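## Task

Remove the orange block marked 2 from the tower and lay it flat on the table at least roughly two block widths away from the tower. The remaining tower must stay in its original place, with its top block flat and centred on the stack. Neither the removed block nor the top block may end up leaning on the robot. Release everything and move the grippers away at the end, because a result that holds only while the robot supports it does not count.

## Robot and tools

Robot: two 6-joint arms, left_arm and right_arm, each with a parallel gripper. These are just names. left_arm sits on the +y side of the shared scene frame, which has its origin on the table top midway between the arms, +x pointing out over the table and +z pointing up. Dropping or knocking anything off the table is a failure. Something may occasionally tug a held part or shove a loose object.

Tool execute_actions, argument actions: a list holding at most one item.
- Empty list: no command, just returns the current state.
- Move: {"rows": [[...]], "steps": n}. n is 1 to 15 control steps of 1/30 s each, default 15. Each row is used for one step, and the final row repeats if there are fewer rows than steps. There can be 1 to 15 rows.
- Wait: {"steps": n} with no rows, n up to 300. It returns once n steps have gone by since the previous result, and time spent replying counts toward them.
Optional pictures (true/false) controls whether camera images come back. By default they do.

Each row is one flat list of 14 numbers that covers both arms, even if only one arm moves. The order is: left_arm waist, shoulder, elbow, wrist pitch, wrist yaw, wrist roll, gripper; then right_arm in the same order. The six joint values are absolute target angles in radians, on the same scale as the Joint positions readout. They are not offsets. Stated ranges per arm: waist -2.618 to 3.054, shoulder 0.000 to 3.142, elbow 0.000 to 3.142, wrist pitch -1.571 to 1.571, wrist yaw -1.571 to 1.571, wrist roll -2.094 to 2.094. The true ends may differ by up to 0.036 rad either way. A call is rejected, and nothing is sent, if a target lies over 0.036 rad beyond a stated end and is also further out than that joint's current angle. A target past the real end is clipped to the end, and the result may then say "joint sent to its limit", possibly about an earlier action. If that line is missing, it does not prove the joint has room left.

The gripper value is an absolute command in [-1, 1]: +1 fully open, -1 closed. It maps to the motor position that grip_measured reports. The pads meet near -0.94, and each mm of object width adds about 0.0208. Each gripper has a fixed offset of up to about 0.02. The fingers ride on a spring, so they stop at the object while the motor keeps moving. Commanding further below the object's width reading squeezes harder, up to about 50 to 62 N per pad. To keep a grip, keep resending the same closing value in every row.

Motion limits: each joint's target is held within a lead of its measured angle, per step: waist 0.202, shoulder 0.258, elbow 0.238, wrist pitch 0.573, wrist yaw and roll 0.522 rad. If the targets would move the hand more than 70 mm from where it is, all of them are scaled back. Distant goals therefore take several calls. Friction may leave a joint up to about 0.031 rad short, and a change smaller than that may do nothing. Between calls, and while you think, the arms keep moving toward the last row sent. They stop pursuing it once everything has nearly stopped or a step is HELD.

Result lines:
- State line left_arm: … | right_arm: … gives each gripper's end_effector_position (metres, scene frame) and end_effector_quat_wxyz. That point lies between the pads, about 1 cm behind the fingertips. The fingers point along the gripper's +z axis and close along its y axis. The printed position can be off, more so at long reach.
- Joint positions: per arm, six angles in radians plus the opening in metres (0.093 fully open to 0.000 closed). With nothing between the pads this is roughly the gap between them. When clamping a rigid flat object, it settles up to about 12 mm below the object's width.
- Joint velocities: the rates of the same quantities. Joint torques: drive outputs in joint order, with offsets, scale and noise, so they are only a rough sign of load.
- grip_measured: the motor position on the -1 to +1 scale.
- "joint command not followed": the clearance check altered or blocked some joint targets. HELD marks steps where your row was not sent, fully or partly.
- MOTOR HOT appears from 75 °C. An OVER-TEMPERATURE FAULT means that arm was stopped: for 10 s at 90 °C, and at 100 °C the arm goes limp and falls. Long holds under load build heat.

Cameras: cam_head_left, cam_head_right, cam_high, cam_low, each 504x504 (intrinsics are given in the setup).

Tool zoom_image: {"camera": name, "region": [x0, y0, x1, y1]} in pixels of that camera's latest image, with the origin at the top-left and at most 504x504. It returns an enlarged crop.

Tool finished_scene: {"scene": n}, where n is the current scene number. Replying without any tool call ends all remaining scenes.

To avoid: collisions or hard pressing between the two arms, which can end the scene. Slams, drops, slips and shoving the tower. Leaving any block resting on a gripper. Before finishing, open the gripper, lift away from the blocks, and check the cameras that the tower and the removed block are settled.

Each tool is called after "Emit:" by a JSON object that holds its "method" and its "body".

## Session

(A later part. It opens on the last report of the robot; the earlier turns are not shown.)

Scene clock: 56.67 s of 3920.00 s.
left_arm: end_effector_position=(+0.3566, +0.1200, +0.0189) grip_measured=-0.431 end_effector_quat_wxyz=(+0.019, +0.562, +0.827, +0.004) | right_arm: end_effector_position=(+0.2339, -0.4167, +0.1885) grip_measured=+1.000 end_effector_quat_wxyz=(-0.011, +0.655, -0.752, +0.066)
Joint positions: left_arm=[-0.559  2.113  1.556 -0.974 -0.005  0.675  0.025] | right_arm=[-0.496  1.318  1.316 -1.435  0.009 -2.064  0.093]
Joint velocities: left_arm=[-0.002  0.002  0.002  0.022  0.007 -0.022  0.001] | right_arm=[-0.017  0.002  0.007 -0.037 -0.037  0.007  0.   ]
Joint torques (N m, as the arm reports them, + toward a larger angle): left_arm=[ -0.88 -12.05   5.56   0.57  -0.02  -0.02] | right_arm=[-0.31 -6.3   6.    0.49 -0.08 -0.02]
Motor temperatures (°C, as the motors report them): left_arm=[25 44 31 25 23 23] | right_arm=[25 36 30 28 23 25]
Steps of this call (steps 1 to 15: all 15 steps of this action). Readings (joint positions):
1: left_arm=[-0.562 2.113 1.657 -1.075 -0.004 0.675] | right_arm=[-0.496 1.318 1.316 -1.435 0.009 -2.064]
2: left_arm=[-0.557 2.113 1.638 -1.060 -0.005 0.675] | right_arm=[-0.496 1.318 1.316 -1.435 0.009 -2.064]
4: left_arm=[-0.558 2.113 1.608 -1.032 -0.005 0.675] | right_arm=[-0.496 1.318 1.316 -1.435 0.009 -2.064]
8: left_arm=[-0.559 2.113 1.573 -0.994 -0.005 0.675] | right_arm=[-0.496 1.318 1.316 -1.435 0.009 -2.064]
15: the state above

Emit:
{"method": "execute_actions", "body": {"actions": [{"rows":[[-0.56,2.1,1.533,-0.96,0,0.68,-0.65,-0.5,1.3,1.3,-1.449,0,-2.064,1],[-0.56,2.1,1.533,-0.96,0,0.68,-0.65,-0.5,1.3,1.3,-1.449,0,-2.064,1],[-0.56,2.1,1.533,-0.96,0,0.68,-0.65,-0.5,1.3,1.3,-1.449,0,-2.064,1],[-0.56,2.1,1.533,-0.96,0,0.68,-0.65,-0.5,1.3,1.3,-1.449,0,-2.064,1],[-0.56,2.1,1.533,-0.96,0,0.68,-0.65,-0.5,1.3,1.3,-1.449,0,-2.064,1],[-0.56,2.1,1.54,-0.96,0,0.68,-0.3,-0.5,1.3,1.3,-1.449,0,-2.064,1],[-0.56,2.1,1.54,-0.96,0,0.68,-0.2,-0.5,1.3,1.3,-1.449,0,-2.064,1],[-0.56,2.1,1.54,-0.96,0,0.68,-0.1,-0.5,1.3,1.3,-1.449,0,-2.064,1],[-0.56,2.1,1.54,-0.96,0,0.68,0.05,-0.5,1.3,1.3,-1.449,0,-2.064,1]]}], "pictures": false}}

Emit:
{"method": "execute_actions", "body": {"actions": [{"rows":[[-0.56,2.085,1.58,-1.0,0,0.68,0.05,-0.5,1.3,1.3,-1.449,0,-2.064,1],[-0.56,2.075,1.6,-1.03,0,0.68,0.05,-0.5,1.3,1.3,-1.449,0,-2.064,1],[-0.56,2.065,1.62,-1.06,0,0.68,0.05,-0.5,1.3,1.3,-1.449,0,-2.064,1],[-0.56,2.063,1.64,-1.085,0,0.68,0.05,-0.5,1.3,1.3,-1.449,0,-2.064,1]]}]}}

Emit:
{"method": "zoom_image", "body": {"camera": "cam_low", "region": [280, 200, 420, 340]}}

Scene clock: 65.90 s of 3920.00 s.
left_arm: end_effector_position=(+0.3567, +0.1198, +0.0176) grip_measured=+0.048 end_effector_quat_wxyz=(+0.021, +0.562, +0.827, +0.004) | right_arm: end_effector_position=(+0.2339, -0.4167, +0.1885) grip_measured=+1.000 end_effector_quat_wxyz=(-0.011, +0.655, -0.752, +0.066)
Joint positions: left_arm=[-0.559  2.113  1.55  -0.966 -0.005  0.675  0.047] | right_arm=[-0.496  1.318  1.316 -1.435  0.009 -2.064  0.093]
Joint velocities: left_arm=[-0.002  0.012 -0.017  0.022  0.007 -0.081 -0.   ] | right_arm=[-0.007 -0.022 -0.002  0.022  0.066  0.051  0.   ]
Joint torques (N m, as the arm reports them, + toward a larger angle): left_arm=[ -0.13 -11.99   5.82   0.55  -0.02  -0.02] | right_arm=[-0.33 -6.3   6.04  0.48 -0.09 -0.03]
Motor temperatures (°C, as the motors report them): left_arm=[25 46 30 25 23 23] | right_arm=[25 35 30 28 23 25]
Steps of this call (steps 1 to 15: the robot went on to your last target; steps 16 to 90: nothing new was sent; then 5.73 s passed at rest; steps 91 to 105: all 15 steps of this action). Readings (joint positions):
91: left_arm=[-0.559 2.113 1.555 -0.966 -0.005 0.675] | right_arm=[-0.496 1.318 1.316 -1.435 0.009 -2.064]
92: left_arm=[-0.559 2.113 1.553 -0.966 -0.005 0.675] | right_arm=[-0.496 1.318 1.316 -1.435 0.009 -2.064]
94: left_arm=[-0.559 2.113 1.550 -0.966 -0.005 0.675] | right_arm=[-0.496 1.318 1.316 -1.435 0.009 -2.064]
98: left_arm=[-0.559 2.113 1.550 -0.966 -0.005 0.675] | right_arm=[-0.496 1.318 1.316 -1.435 0.009 -2.064]
105: the state above

Scene clock: 66.40 s of 3920.00 s.
left_arm: end_effector_position=(+0.3585, +0.1188, +0.0495) grip_measured=+0.048 end_effector_quat_wxyz=(+0.026, +0.562, +0.827, +0.004) | right_arm: end_effector_position=(+0.2339, -0.4167, +0.1885) grip_measured=+1.000 end_effector_quat_wxyz=(-0.011, +0.655, -0.752, +0.066)
Joint positions: left_arm=[-0.559  2.078  1.627 -1.067 -0.005  0.675  0.047] | right_arm=[-0.496  1.318  1.316 -1.435  0.009 -2.064  0.093]
Joint velocities: left_arm=[-0.002 -0.017  0.002 -0.066 -0.007 -0.081 -0.001] | right_arm=[-0.012  0.002  0.017  0.051 -0.037 -0.051  0.   ]
Joint torques (N m, as the arm reports them, + toward a larger angle): left_arm=[ -0.04 -11.99   8.16   0.4   -0.03  -0.02] | right_arm=[-0.3  -6.3   6.04  0.48 -0.08 -0.03]
Motor temperatures (°C, as the motors report them): left_arm=[25 46 30 25 23 23] | right_arm=[25 35 30 28 23 25]
Steps of this call (steps 1 to 15: all 15 steps of this action). Readings (joint positions):
1: left_arm=[-0.559 2.113 1.552 -0.970 -0.005 0.675] | right_arm=[-0.496 1.318 1.316 -1.435 0.009 -2.064]
2: left_arm=[-0.559 2.113 1.559 -0.980 -0.005 0.675] | right_arm=[-0.496 1.318 1.316 -1.435 0.009 -2.064]
4: left_arm=[-0.559 2.112 1.586 -1.013 -0.005 0.675] | right_arm=[-0.496 1.318 1.316 -1.435 0.009 -2.064]
8: left_arm=[-0.559 2.087 1.623 -1.045 -0.005 0.675] | right_arm=[-0.496 1.318 1.316 -1.435 0.009 -2.064]
15: the state above

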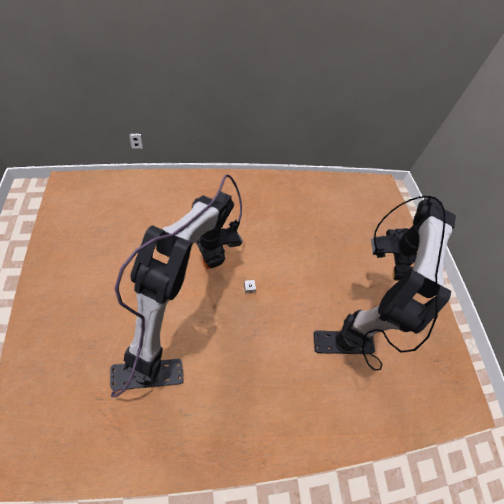

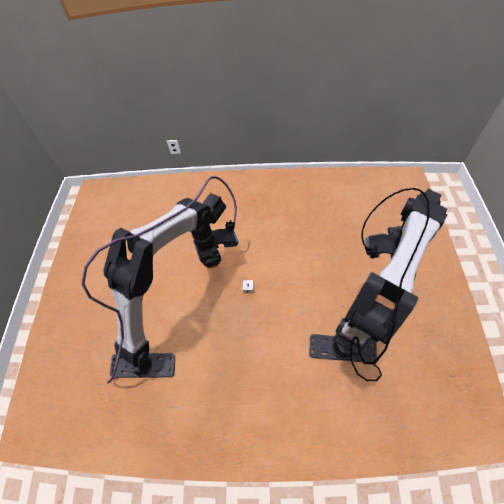

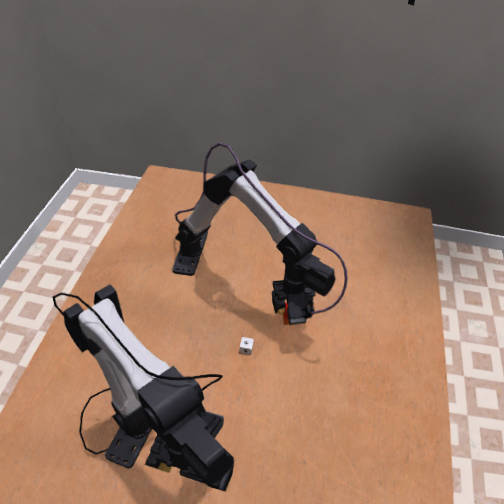

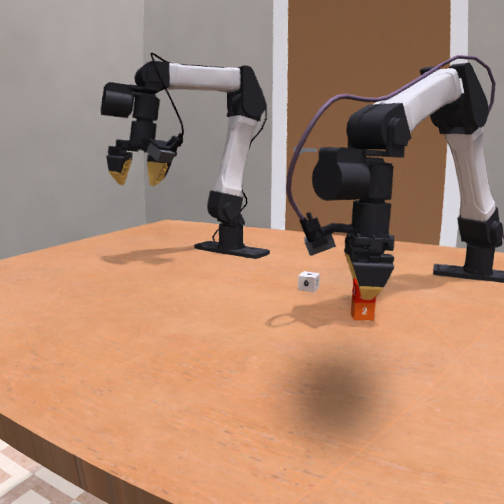

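Region (280, 200, 420, 340) of cam_low's 504x504 image, scaled by 3.600, with more detail than that image has.

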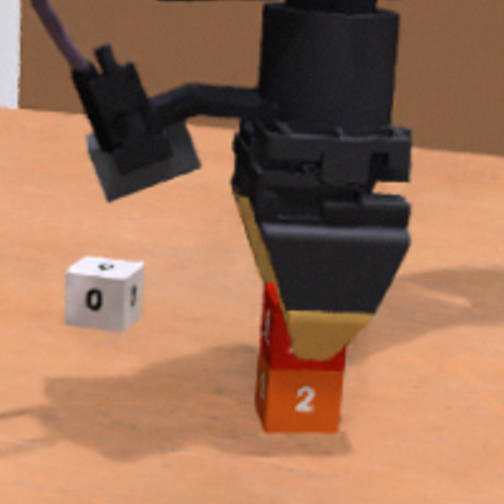

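Emit:
{"method": "execute_actions", "body": {"actions": [{"rows":[[-0.56,2.065,1.635,-1.075,0,0.68,-0.15,-0.5,1.3,1.3,-1.449,0,-2.064,1],[-0.56,2.065,1.635,-1.075,0,0.68,-0.25,-0.5,1.3,1.3,-1.449,0,-2.064,1],[-0.56,2.065,1.635,-1.075,0,0.68,-0.35,-0.5,1.3,1.3,-1.449,0,-2.064,1],[-0.56,2.065,1.635,-1.075,0,0.68,-0.65,-0.5,1.3,1.3,-1.449,0,-2.064,1],[-0.56,2.065,1.635,-1.075,0,0.68,-0.65,-0.5,1.3,1.3,-1.449,0,-2.064,1],[-0.56,2.065,1.635,-1.075,0,0.68,-0.65,-0.5,1.3,1.3,-1.449,0,-2.064,1],[-0.56,2.065,1.635,-1.075,0,0.68,-0.65,-0.5,1.3,1.3,-1.449,0,-2.064,1],[-0.56,2.065,1.635,-1.075,0,0.68,-0.65,-0.5,1.3,1.3,-1.449,0,-2.064,1],[-0.56,2.065,1.635,-1.075,0,0.68,-0.65,-0.5,1.3,1.3,-1.449,0,-2.064,1],[-0.56,2.065,1.635,-1.075,0,0.68,-0.65,-0.5,1.3,1.3,-1.449,0,-2.064,1],[-0.56,2.065,1.67,-1.11,0,0.68,-0.65,-0.5,1.3,1.3,-1.449,0,-2.064,1],[-0.56,2.065,1.7,-1.14,0,0.68,-0.65,-0.5,1.3,1.3,-1.449,0,-2.064,1],[-0.56,2.065,1.73,-1.17,0,0.68,-0.65,-0.5,1.3,1.3,-1.449,0,-2.064,1],[-0.56,2.065,1.76,-1.19,0,0.68,-0.65,-0.5,1.3,1.3,-1.449,0,-2.064,1],[-0.56,2.065,1.79,-1.2,0,0.68,-0.65,-0.5,1.3,1.3,-1.449,0,-2.064,1]]}], "pictures": false}}

Emit:
{"method": "execute_actions", "body": {"actions": [{"rows":[[-0.59,2.07,1.79,-1.2,0,0.68,-0.65,-0.5,1.3,1.3,-1.449,0,-2.064,1],[-0.62,2.08,1.79,-1.2,0,0.68,-0.65,-0.5,1.3,1.3,-1.449,0,-2.064,1],[-0.65,2.09,1.79,-1.2,0,0.68,-0.65,-0.5,1.3,1.3,-1.449,0,-2.064,1],[-0.68,2.1,1.79,-1.2,0,0.68,-0.65,-0.5,1.3,1.3,-1.449,0,-2.064,1],[-0.71,2.11,1.79,-1.2,0,0.68,-0.65,-0.5,1.3,1.3,-1.449,0,-2.064,1],[-0.74,2.12,1.79,-1.2,0,0.68,-0.65,-0.5,1.3,1.3,-1.449,0,-2.064,1],[-0.77,2.125,1.79,-1.2,0,0.68,-0.65,-0.5,1.3,1.3,-1.449,0,-2.064,1],[-0.8,2.125,1.79,-1.2,0,0.68,-0.65,-0.5,1.3,1.3,-1.449,0,-2.064,1],[-0.825,2.125,1.79,-1.2,0,0.68,-0.65,-0.5,1.3,1.3,-1.449,0,-2.064,1],[-0.85,2.125,1.79,-1.2,0,0.68,-0.65,-0.5,1.3,1.3,-1.449,0,-2.064,1],[-0.87,2.125,1.79,-1.2,0,0.68,-0.65,-0.5,1.3,1.3,-1.449,0,-2.064,1],[-0.89,2.125,1.79,-1.2,0,0.68,-0.65,-0.5,1.3,1.3,-1.449,0,-2.064,1],[-0.905,2.125,1.79,-1.2,0,0.68,-0.65,-0.5,1.3,1.3,-1.449,0,-2.064,1],[-0.92,2.125,1.79,-1.2,0,0.68,-0.65,-0.5,1.3,1.3,-1.449,0,-2.064,1],[-0.93,2.125,1.79,-1.2,0,0.68,-0.65,-0.5,1.3,1.3,-1.449,0,-2.064,1]]}], "pictures": false}}

Emit:
{"method": "execute_actions", "body": {"actions": [{"rows":[[-0.94,2.125,1.77,-1.17,0,0.68,-0.65,-0.5,1.3,1.3,-1.449,0,-2.064,1],[-0.947,2.125,1.755,-1.15,0,0.68,-0.65,-0.5,1.3,1.3,-1.449,0,-2.064,1],[-0.947,2.125,1.74,-1.13,0,0.68,-0.65,-0.5,1.3,1.3,-1.449,0,-2.064,1],[-0.947,2.125,1.725,-1.11,0,0.68,-0.65,-0.5,1.3,1.3,-1.449,0,-2.064,1],[-0.947,2.125,1.71,-1.1,0,0.68,-0.65,-0.5,1.3,1.3,-1.449,0,-2.064,1],[-0.947,2.125,1.70,-1.1,0,0.68,-0.65,-0.5,1.3,1.3,-1.449,0,-2.064,1]]}]}}

Emit:
{"method": "zoom_image", "body": {"camera": "cam_low", "region": [270, 210, 350, 300]}}

Scene clock: 86.50 s of 3920.00 s.
left_arm: end_effector_position=(+0.3649, +0.1151, +0.0721) grip_measured=-0.455 end_effector_quat_wxyz=(+0.034, +0.562, +0.827, +0.005) | right_arm: end_effector_position=(+0.2339, -0.4167, +0.1885) grip_measured=+1.000 end_effector_quat_wxyz=(-0.011, +0.655, -0.752, +0.066)
Joint positions: left_arm=[-0.559  2.078  1.717 -1.142 -0.005  0.675  0.023] | right_arm=[-0.496  1.318  1.316 -1.435  0.009 -2.064  0.093]
Joint velocities: left_arm=[-0.007 -0.007  0.896 -0.388  0.022 -0.007 -0.001] | right_arm=[-0.007 -0.012 -0.002 -0.081 -0.022  0.066  0.   ]
Joint torques (N m, as the arm reports them, + toward a larger angle): left_arm=[ -0.09 -12.02   8.7    0.53  -0.04  -0.01] | right_arm=[-0.31 -6.28  6.01  0.48 -0.08 -0.02]
Motor temperatures (°C, as the motors report them): left_arm=[25 49 31 25 23 23] | right_arm=[25 35 31 27 23 25]
Steps of this call (steps 1 to 15: the robot went on to your last target; steps 16 to 90: nothing new was sent; then 16.60 s passed at rest; steps 91 to 105: all 15 steps of this action). Readings (joint positions):
91: left_arm=[-0.559 2.078 1.627 -1.074 -0.005 0.675] | right_arm=[-0.496 1.318 1.316 -1.435 0.009 -2.064]
92: left_arm=[-0.559 2.078 1.627 -1.074 -0.005 0.675] | right_arm=[-0.496 1.318 1.316 -1.435 0.009 -2.064]
94: left_arm=[-0.559 2.078 1.627 -1.074 -0.005 0.675] | right_arm=[-0.496 1.318 1.316 -1.435 0.009 -2.064]
98: left_arm=[-0.559 2.078 1.627 -1.074 -0.005 0.675] | right_arm=[-0.496 1.318 1.316 -1.435 0.009 -2.064]
105: the state above

Scene clock: 87.00 s of 3920.00 s.
left_arm: end_effector_position=(+0.2733, -0.0032, +0.0727) grip_measured=-0.455 end_effector_quat_wxyz=(+0.026, +0.700, +0.714, -0.003) | right_arm: end_effector_position=(+0.2339, -0.4167, +0.1885) grip_measured=+1.000 end_effector_quat_wxyz=(-0.011, +0.655, -0.752, +0.066)
Joint positions: left_arm=[-0.917  2.117  1.78  -1.182  0.001  0.675  0.023] | right_arm=[-0.496  1.318  1.316 -1.435  0.009 -2.064  0.093]
Joint velocities: left_arm=[-0.383 -0.002 -0.002 -0.037 -0.007  0.051  0.   ] | right_arm=[-0.012 -0.007 -0.002  0.007  0.007 -0.022  0.   ]
Joint torques (N m, as the arm reports them, + toward a larger angle): left_arm=[  0.82 -10.93   7.82   0.38  -0.13  -0.03] | right_arm=[-0.32 -6.32  6.02  0.48 -0.09 -0.03]
Motor temperatures (°C, as the motors report them): left_arm=[25 49 31 25 23 23] | right_arm=[25 35 31 27 23 25]
Steps of this call (steps 1 to 15: all 15 steps of this action). Readings (joint positions):
1: left_arm=[-0.561 2.078 1.744 -1.150 -0.005 0.675] | right_arm=[-0.496 1.318 1.316 -1.435 0.009 -2.064]
2: left_arm=[-0.566 2.078 1.764 -1.153 -0.006 0.675] | right_arm=[-0.496 1.318 1.316 -1.435 0.009 -2.064]
4: left_arm=[-0.596 2.078 1.780 -1.155 -0.008 0.675] | right_arm=[-0.496 1.318 1.316 -1.435 0.009 -2.064]
8: left_arm=[-0.725 2.093 1.780 -1.169 -0.008 0.675] | right_arm=[-0.496 1.318 1.316 -1.435 0.009 -2.064]
15: the state above

Scene clock: 87.50 s of 3920.00 s.
left_arm: end_effector_position=(+0.2619, -0.0081, +0.0553) grip_measured=-0.455 end_effector_quat_wxyz=(+0.023, +0.710, +0.704, -0.004) | right_arm: end_effector_position=(+0.2339, -0.4167, +0.1885) grip_measured=+1.000 end_effector_quat_wxyz=(-0.011, +0.655, -0.752, +0.066)
Joint positions: left_arm=[-0.945  2.117  1.711 -1.117  0.002  0.675  0.023] | right_arm=[-0.496  1.318  1.316 -1.435  0.009 -2.064  0.093]
Joint velocities: left_arm=[ 0.002 -0.012 -0.002  0.007  0.051 -0.095 -0.001] | right_arm=[ 0.002 -0.007  0.012  0.037  0.007  0.037  0.   ]
Joint torques (N m, as the arm reports them, + toward a larger angle): left_arm=[ -0.19 -10.8    6.09   0.62  -0.07  -0.02] | right_arm=[-0.31 -6.32  6.02  0.49 -0.08 -0.02]
Motor temperatures (°C, as the motors report them): left_arm=[25 49 31 25 23 23] | right_arm=[25 35 31 27 23 25]
Steps of this call (steps 1 to 15: all 15 steps of this action). Readings (joint positions):
1: left_arm=[-0.928 2.117 1.780 -1.182 0.002 0.675] | right_arm=[-0.496 1.318 1.316 -1.435 0.009 -2.064]
2: left_arm=[-0.937 2.117 1.778 -1.179 0.002 0.675] | right_arm=[-0.496 1.318 1.316 -1.435 0.009 -2.064]
4: left_arm=[-0.945 2.117 1.763 -1.160 0.002 0.675] | right_arm=[-0.496 1.318 1.316 -1.435 0.009 -2.064]
8: left_arm=[-0.945 2.117 1.717 -1.131 0.002 0.675] | right_arm=[-0.496 1.318 1.316 -1.435 0.009 -2.064]
15: the state above

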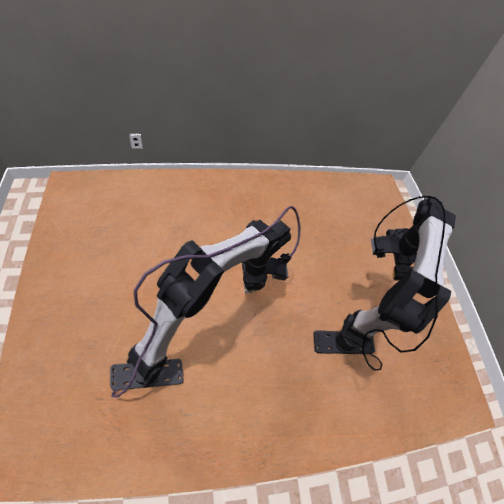

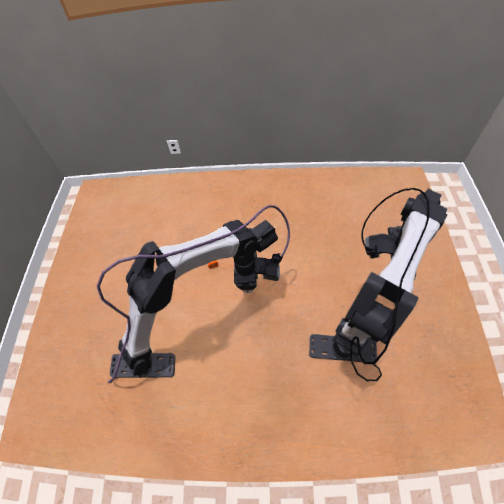

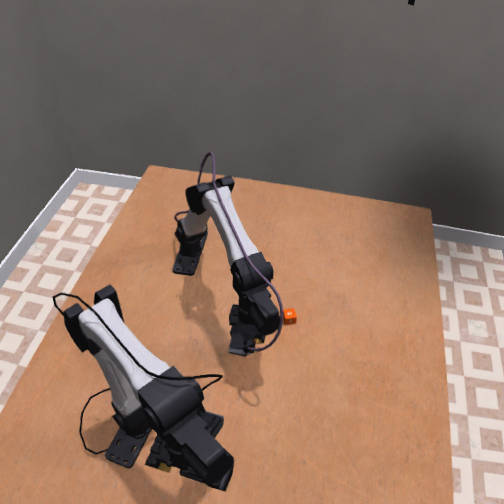

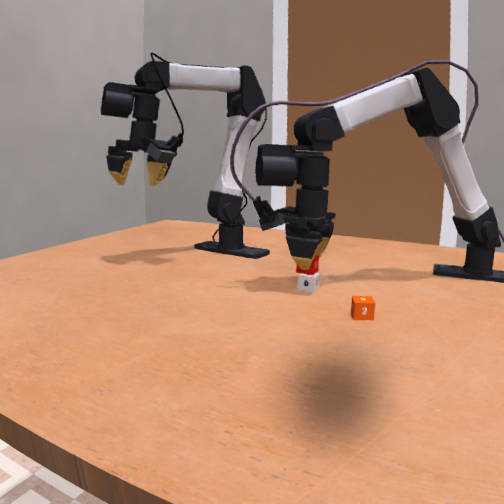

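Region (270, 210, 350, 300) of cam_low's 504x504 image, scaled by 5.600, with more detail than that image has.

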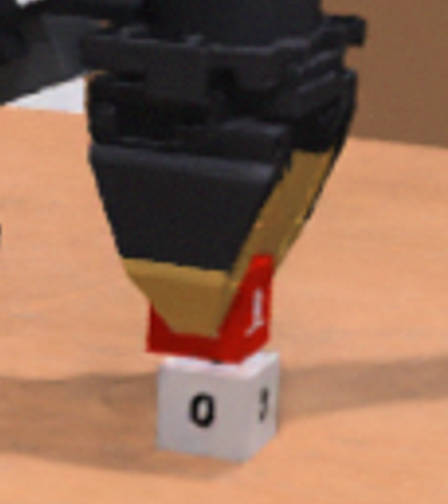

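Emit:
{"method": "execute_actions", "body": {"actions": [{"rows":[[-0.945,2.11,1.69,-1.11,0,0.68,-0.65,-0.5,1.3,1.3,-1.449,0,-2.064,1],[-0.945,2.11,1.684,-1.11,0,0.68,-0.65,-0.5,1.3,1.3,-1.449,0,-2.064,1],[-0.945,2.11,1.677,-1.11,0,0.68,-0.65,-0.5,1.3,1.3,-1.449,0,-2.064,1]],"steps":12}]}}

Emit:
{"method": "zoom_image", "body": {"camera": "cam_low", "region": [270, 210, 350, 300]}}

Scene clock: 91.10 s of 3920.00 s.
left_arm: end_effector_position=(+0.2591, -0.0046, +0.0499) grip_measured=-0.455 end_effector_quat_wxyz=(+0.016, +0.710, +0.704, -0.003) | right_arm: end_effector_position=(+0.2339, -0.4167, +0.1885) grip_measured=+1.000 end_effector_quat_wxyz=(-0.011, +0.655, -0.752, +0.066)
Joint positions: left_arm=[-0.945  2.117  1.69  -1.111  0.002  0.675  0.023] | right_arm=[-0.496  1.318  1.316 -1.435  0.009 -2.064  0.093]
Joint velocities: left_arm=[ 0.012 -0.007  0.007  0.022 -0.037  0.007 -0.   ] | right_arm=[-0.012  0.002  0.007  0.007 -0.007  0.007  0.   ]
Joint torques (N m, as the arm reports them, + toward a larger angle): left_arm=[ -0.03 -11.82   5.77   0.46  -0.08  -0.02] | right_arm=[-0.35 -6.27  6.02  0.49 -0.09 -0.02]
Motor temperatures (°C, as the motors report them): left_arm=[25 49 31 25 23 23] | right_arm=[25 35 31 27 23 25]
Steps of this call (steps 1 to 15: the robot went on to your last target; steps 16 to 90: nothing new was sent; then 0.20 s passed at rest; steps 91 to 102: all 12 steps of this action). Readings (joint positions):
91: left_arm=[-0.945 2.117 1.711 -1.112 0.002 0.675] | right_arm=[-0.496 1.318 1.316 -1.435 0.009 -2.064]
92: left_arm=[-0.945 2.117 1.709 -1.111 0.002 0.675] | right_arm=[-0.496 1.318 1.316 -1.435 0.009 -2.064]
94: left_arm=[-0.945 2.117 1.700 -1.111 0.002 0.675] | right_arm=[-0.496 1.318 1.316 -1.435 0.009 -2.064]
98: left_arm=[-0.945 2.117 1.690 -1.111 0.002 0.675] | right_arm=[-0.496 1.318 1.316 -1.435 0.009 -2.064]
102: the state above

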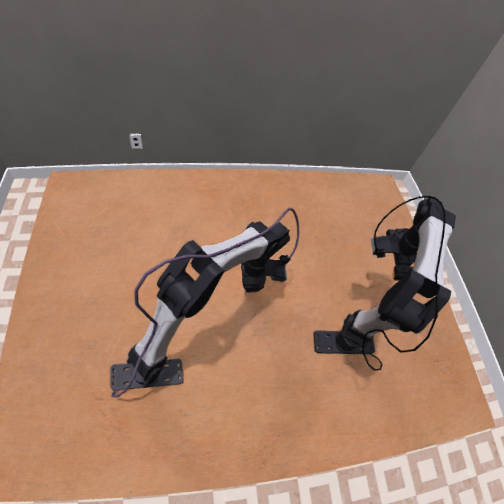

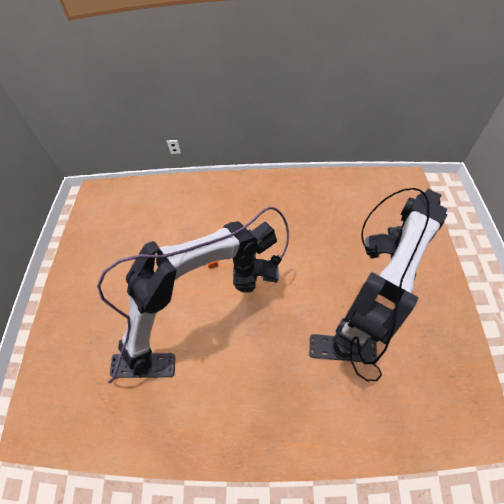

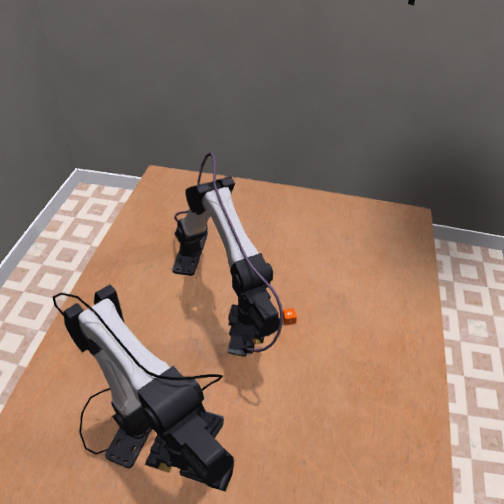

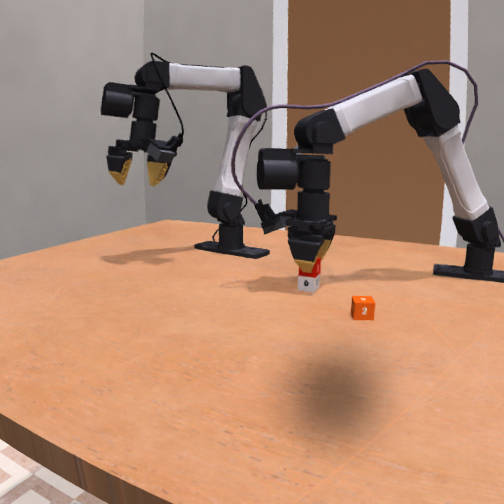

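Region (270, 210, 350, 300) of cam_low's 504x504 image, scaled by 5.600, with more detail than that image has.

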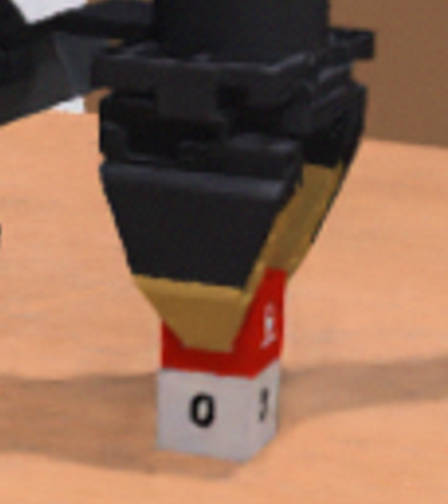

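Emit:
{"method": "execute_actions", "body": {"actions": [{"rows":[[-0.945,2.11,1.685,-1.11,0,0.68,-0.3,-0.5,1.3,1.3,-1.449,0,-2.064,1],[-0.945,2.11,1.685,-1.11,0,0.68,-0.2,-0.5,1.3,1.3,-1.449,0,-2.064,1],[-0.945,2.11,1.685,-1.11,0,0.68,-0.1,-0.5,1.3,1.3,-1.449,0,-2.064,1],[-0.945,2.11,1.685,-1.11,0,0.68,0.4,-0.5,1.3,1.3,-1.449,0,-2.064,1]],"steps":12}], "pictures": false}}

Emit:
{"method": "execute_actions", "body": {"actions": [{"rows":[[-0.945,2.08,1.73,-1.16,0,0.68,0.4,-0.5,1.3,1.3,-1.449,0,-2.064,1],[-0.945,2.06,1.76,-1.21,0,0.68,0.4,-0.5,1.3,1.3,-1.449,0,-2.064,1],[-0.945,2.04,1.79,-1.26,0,0.68,0.4,-0.5,1.3,1.3,-1.449,0,-2.064,1],[-0.945,2.01,1.82,-1.31,0,0.68,0.4,-0.5,1.3,1.3,-1.449,0,-2.064,1],[-0.945,1.98,1.82,-1.33,0,0.68,0.4,-0.5,1.3,1.3,-1.449,0,-2.064,1],[-0.945,1.95,1.82,-1.33,0,0.68,0.4,-0.5,1.3,1.3,-1.449,0,-2.064,1]],"steps":12}], "pictures": false}}

Emit:
{"method": "execute_actions", "body": {"actions": [{"rows":[[-0.7,1.7,1.75,-1.4,0,0.68,0.4,-0.5,1.3,1.3,-1.449,0,-2.064,1]]}]}}

Emit:
{"method": "zoom_image", "body": {"camera": "cam_high", "region": [200, 290, 300, 380]}}

Scene clock: 98.37 s of 3920.00 s.
left_arm: end_effector_position=(+0.2591, -0.0046, +0.0499) grip_measured=+0.398 end_effector_quat_wxyz=(+0.016, +0.710, +0.704, -0.003) | right_arm: end_effector_position=(+0.2339, -0.4167, +0.1885) grip_measured=+1.000 end_effector_quat_wxyz=(-0.011, +0.655, -0.752, +0.066)
Joint positions: left_arm=[-0.945  2.117  1.69  -1.111  0.002  0.675  0.064] | right_arm=[-0.496  1.318  1.316 -1.435  0.009 -2.064  0.093]
Joint velocities: left_arm=[-0.012 -0.012 -0.012 -0.051  0.007  0.007  0.001] | right_arm=[-0.002 -0.007 -0.007 -0.007 -0.037 -0.095  0.   ]
Joint torques (N m, as the arm reports them, + toward a larger angle): left_arm=[ -0.08 -11.75   6.49   0.48  -0.09  -0.02] | right_arm=[-0.3  -6.29  6.    0.49 -0.09 -0.03]
Motor temperatures (°C, as the motors report them): left_arm=[25 49 31 25 23 23] | right_arm=[25 35 31 27 23 25]
Steps of this call (steps 1 to 15: the robot went on to your last target; steps 16 to 90: nothing new was sent; then 3.87 s passed at rest; steps 91 to 102: all 12 steps of this action). Readings (joint positions):
91: left_arm=[-0.945 2.117 1.690 -1.111 0.002 0.675] | right_arm=[-0.496 1.318 1.316 -1.435 0.009 -2.064]
92: left_arm=[-0.945 2.117 1.690 -1.111 0.002 0.675] | right_arm=[-0.496 1.318 1.316 -1.435 0.009 -2.064]
94: left_arm=[-0.945 2.117 1.690 -1.111 0.002 0.675] | right_arm=[-0.496 1.318 1.316 -1.435 0.009 -2.064]
98: left_arm=[-0.945 2.117 1.690 -1.111 0.002 0.675] | right_arm=[-0.496 1.318 1.316 -1.435 0.009 -2.064]
102: the state above

Scene clock: 98.77 s of 3920.00 s.
left_arm: end_effector_position=(+0.2537, +0.0023, +0.1527) grip_measured=+0.398 end_effector_quat_wxyz=(+0.082, +0.708, +0.702, -0.010) | right_arm: end_effector_position=(+0.2339, -0.4167, +0.1885) grip_measured=+1.000 end_effector_quat_wxyz=(-0.011, +0.655, -0.752, +0.066)
Joint positions: left_arm=[-0.945  1.935  1.82  -1.291  0.002  0.675  0.064] | right_arm=[-0.496  1.318  1.316 -1.435  0.009 -2.064  0.093]
Joint velocities: left_arm=[-0.002 -0.09   0.012 -0.081 -0.081  0.037  0.   ] | right_arm=[-0.007 -0.007 -0.017 -0.051 -0.007  0.037  0.   ]
Joint torques (N m, as the arm reports them, + toward a larger angle): left_arm=[-0.07 -8.63  7.02  0.6  -0.08 -0.02] | right_arm=[-0.31 -6.28  6.02  0.49 -0.09 -0.03]
Motor temperatures (°C, as the motors report them): left_arm=[25 50 31 25 23 23] | right_arm=[25 35 31 27 23 25]
Steps of this call (steps 1 to 12: all 12 steps of this action). Readings (joint positions):
1: left_arm=[-0.945 2.117 1.694 -1.117 0.002 0.675] | right_arm=[-0.496 1.318 1.316 -1.435 0.009 -2.064]
2: left_arm=[-0.945 2.117 1.705 -1.133 0.002 0.675] | right_arm=[-0.496 1.318 1.316 -1.435 0.009 -2.064]
4: left_arm=[-0.945 2.106 1.744 -1.184 0.002 0.675] | right_arm=[-0.496 1.318 1.316 -1.435 0.009 -2.064]
8: left_arm=[-0.945 1.999 1.796 -1.259 0.002 0.675] | right_arm=[-0.496 1.318 1.316 -1.435 0.009 -2.064]
12: the state above

Scene clock: 99.27 s of 3920.00 s.
left_arm: end_effector_position=(+0.2862, +0.1078, +0.2182) grip_measured=+0.398 end_effector_quat_wxyz=(+0.127, +0.609, +0.783, +0.005) | right_arm: end_effector_position=(+0.2339, -0.4167, +0.1885) grip_measured=+1.000 end_effector_quat_wxyz=(-0.011, +0.655, -0.752, +0.066)
Joint positions: left_arm=[-0.689  1.691  1.762 -1.386 -0.006  0.676  0.064] | right_arm=[-0.496  1.318  1.316 -1.435  0.009 -2.064  0.093]
Joint velocities: left_arm=[-0.012  0.012  0.012  0.007 -0.022 -0.095  0.   ] | right_arm=[-0.002  0.002 -0.012  0.037 -0.037  0.007  0.   ]
Joint torques (N m, as the arm reports them, + toward a larger angle): left_arm=[-0.98 -7.07  5.98  0.84 -0.01 -0.03] | right_arm=[-0.32 -6.28  6.05  0.49 -0.09 -0.02]
Motor temperatures (°C, as the motors report them): left_arm=[25 50 31 25 23 23] | right_arm=[25 35 31 27 23 25]
Steps of this call (steps 1 to 15: all 15 steps of this action). Readings (joint positions):
1: left_arm=[-0.934 1.919 1.810 -1.291 0.007 0.676] | right_arm=[-0.496 1.318 1.316 -1.435 0.009 -2.064]
2: left_arm=[-0.912 1.896 1.792 -1.299 0.012 0.676] | right_arm=[-0.496 1.318 1.316 -1.435 0.009 -2.064]
4: left_arm=[-0.834 1.835 1.770 -1.324 0.014 0.676] | right_arm=[-0.496 1.318 1.316 -1.435 0.009 -2.064]
8: left_arm=[-0.686 1.717 1.765 -1.359 -0.004 0.676] | right_arm=[-0.496 1.318 1.316 -1.435 0.009 -2.064]
15: the state above

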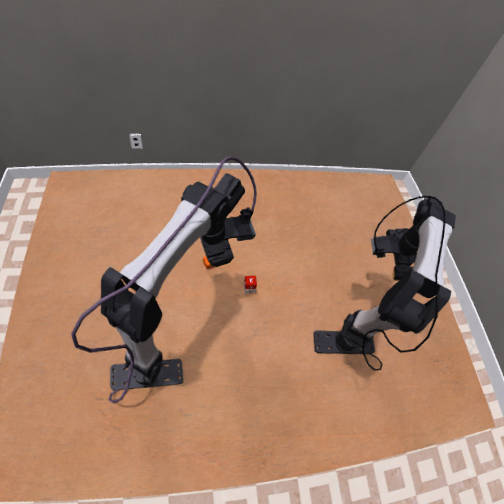

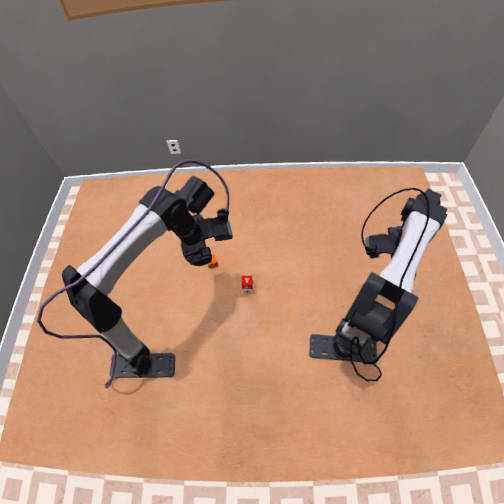

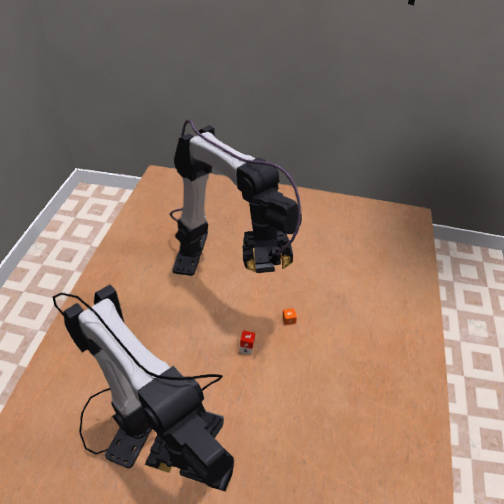

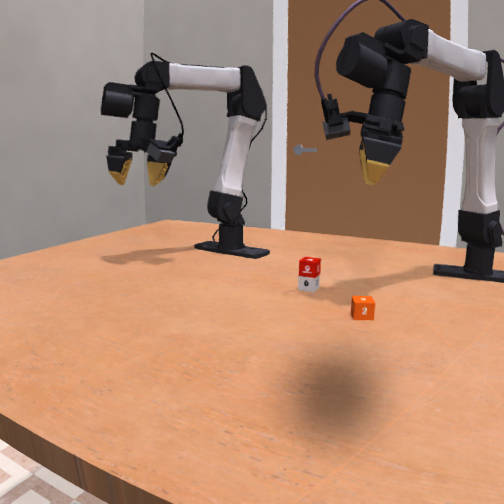

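Region (200, 290, 300, 380) of cam_high's 504x504 image, scaled by 5.040, with more detail than that image has; it fills the top 454 rows of this view, and the rest is white.

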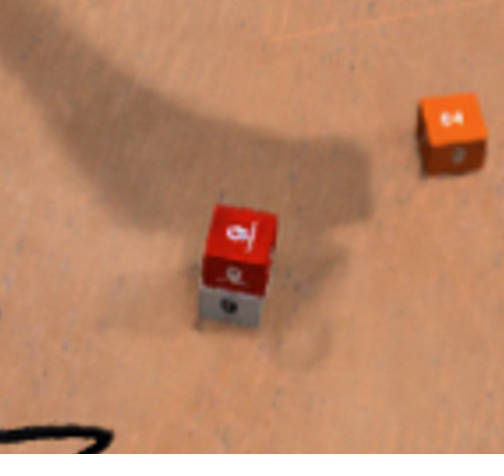

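Emit:
{"method": "finished_scene", "body": {"scene": 2}}

The scene is finished: the task was done.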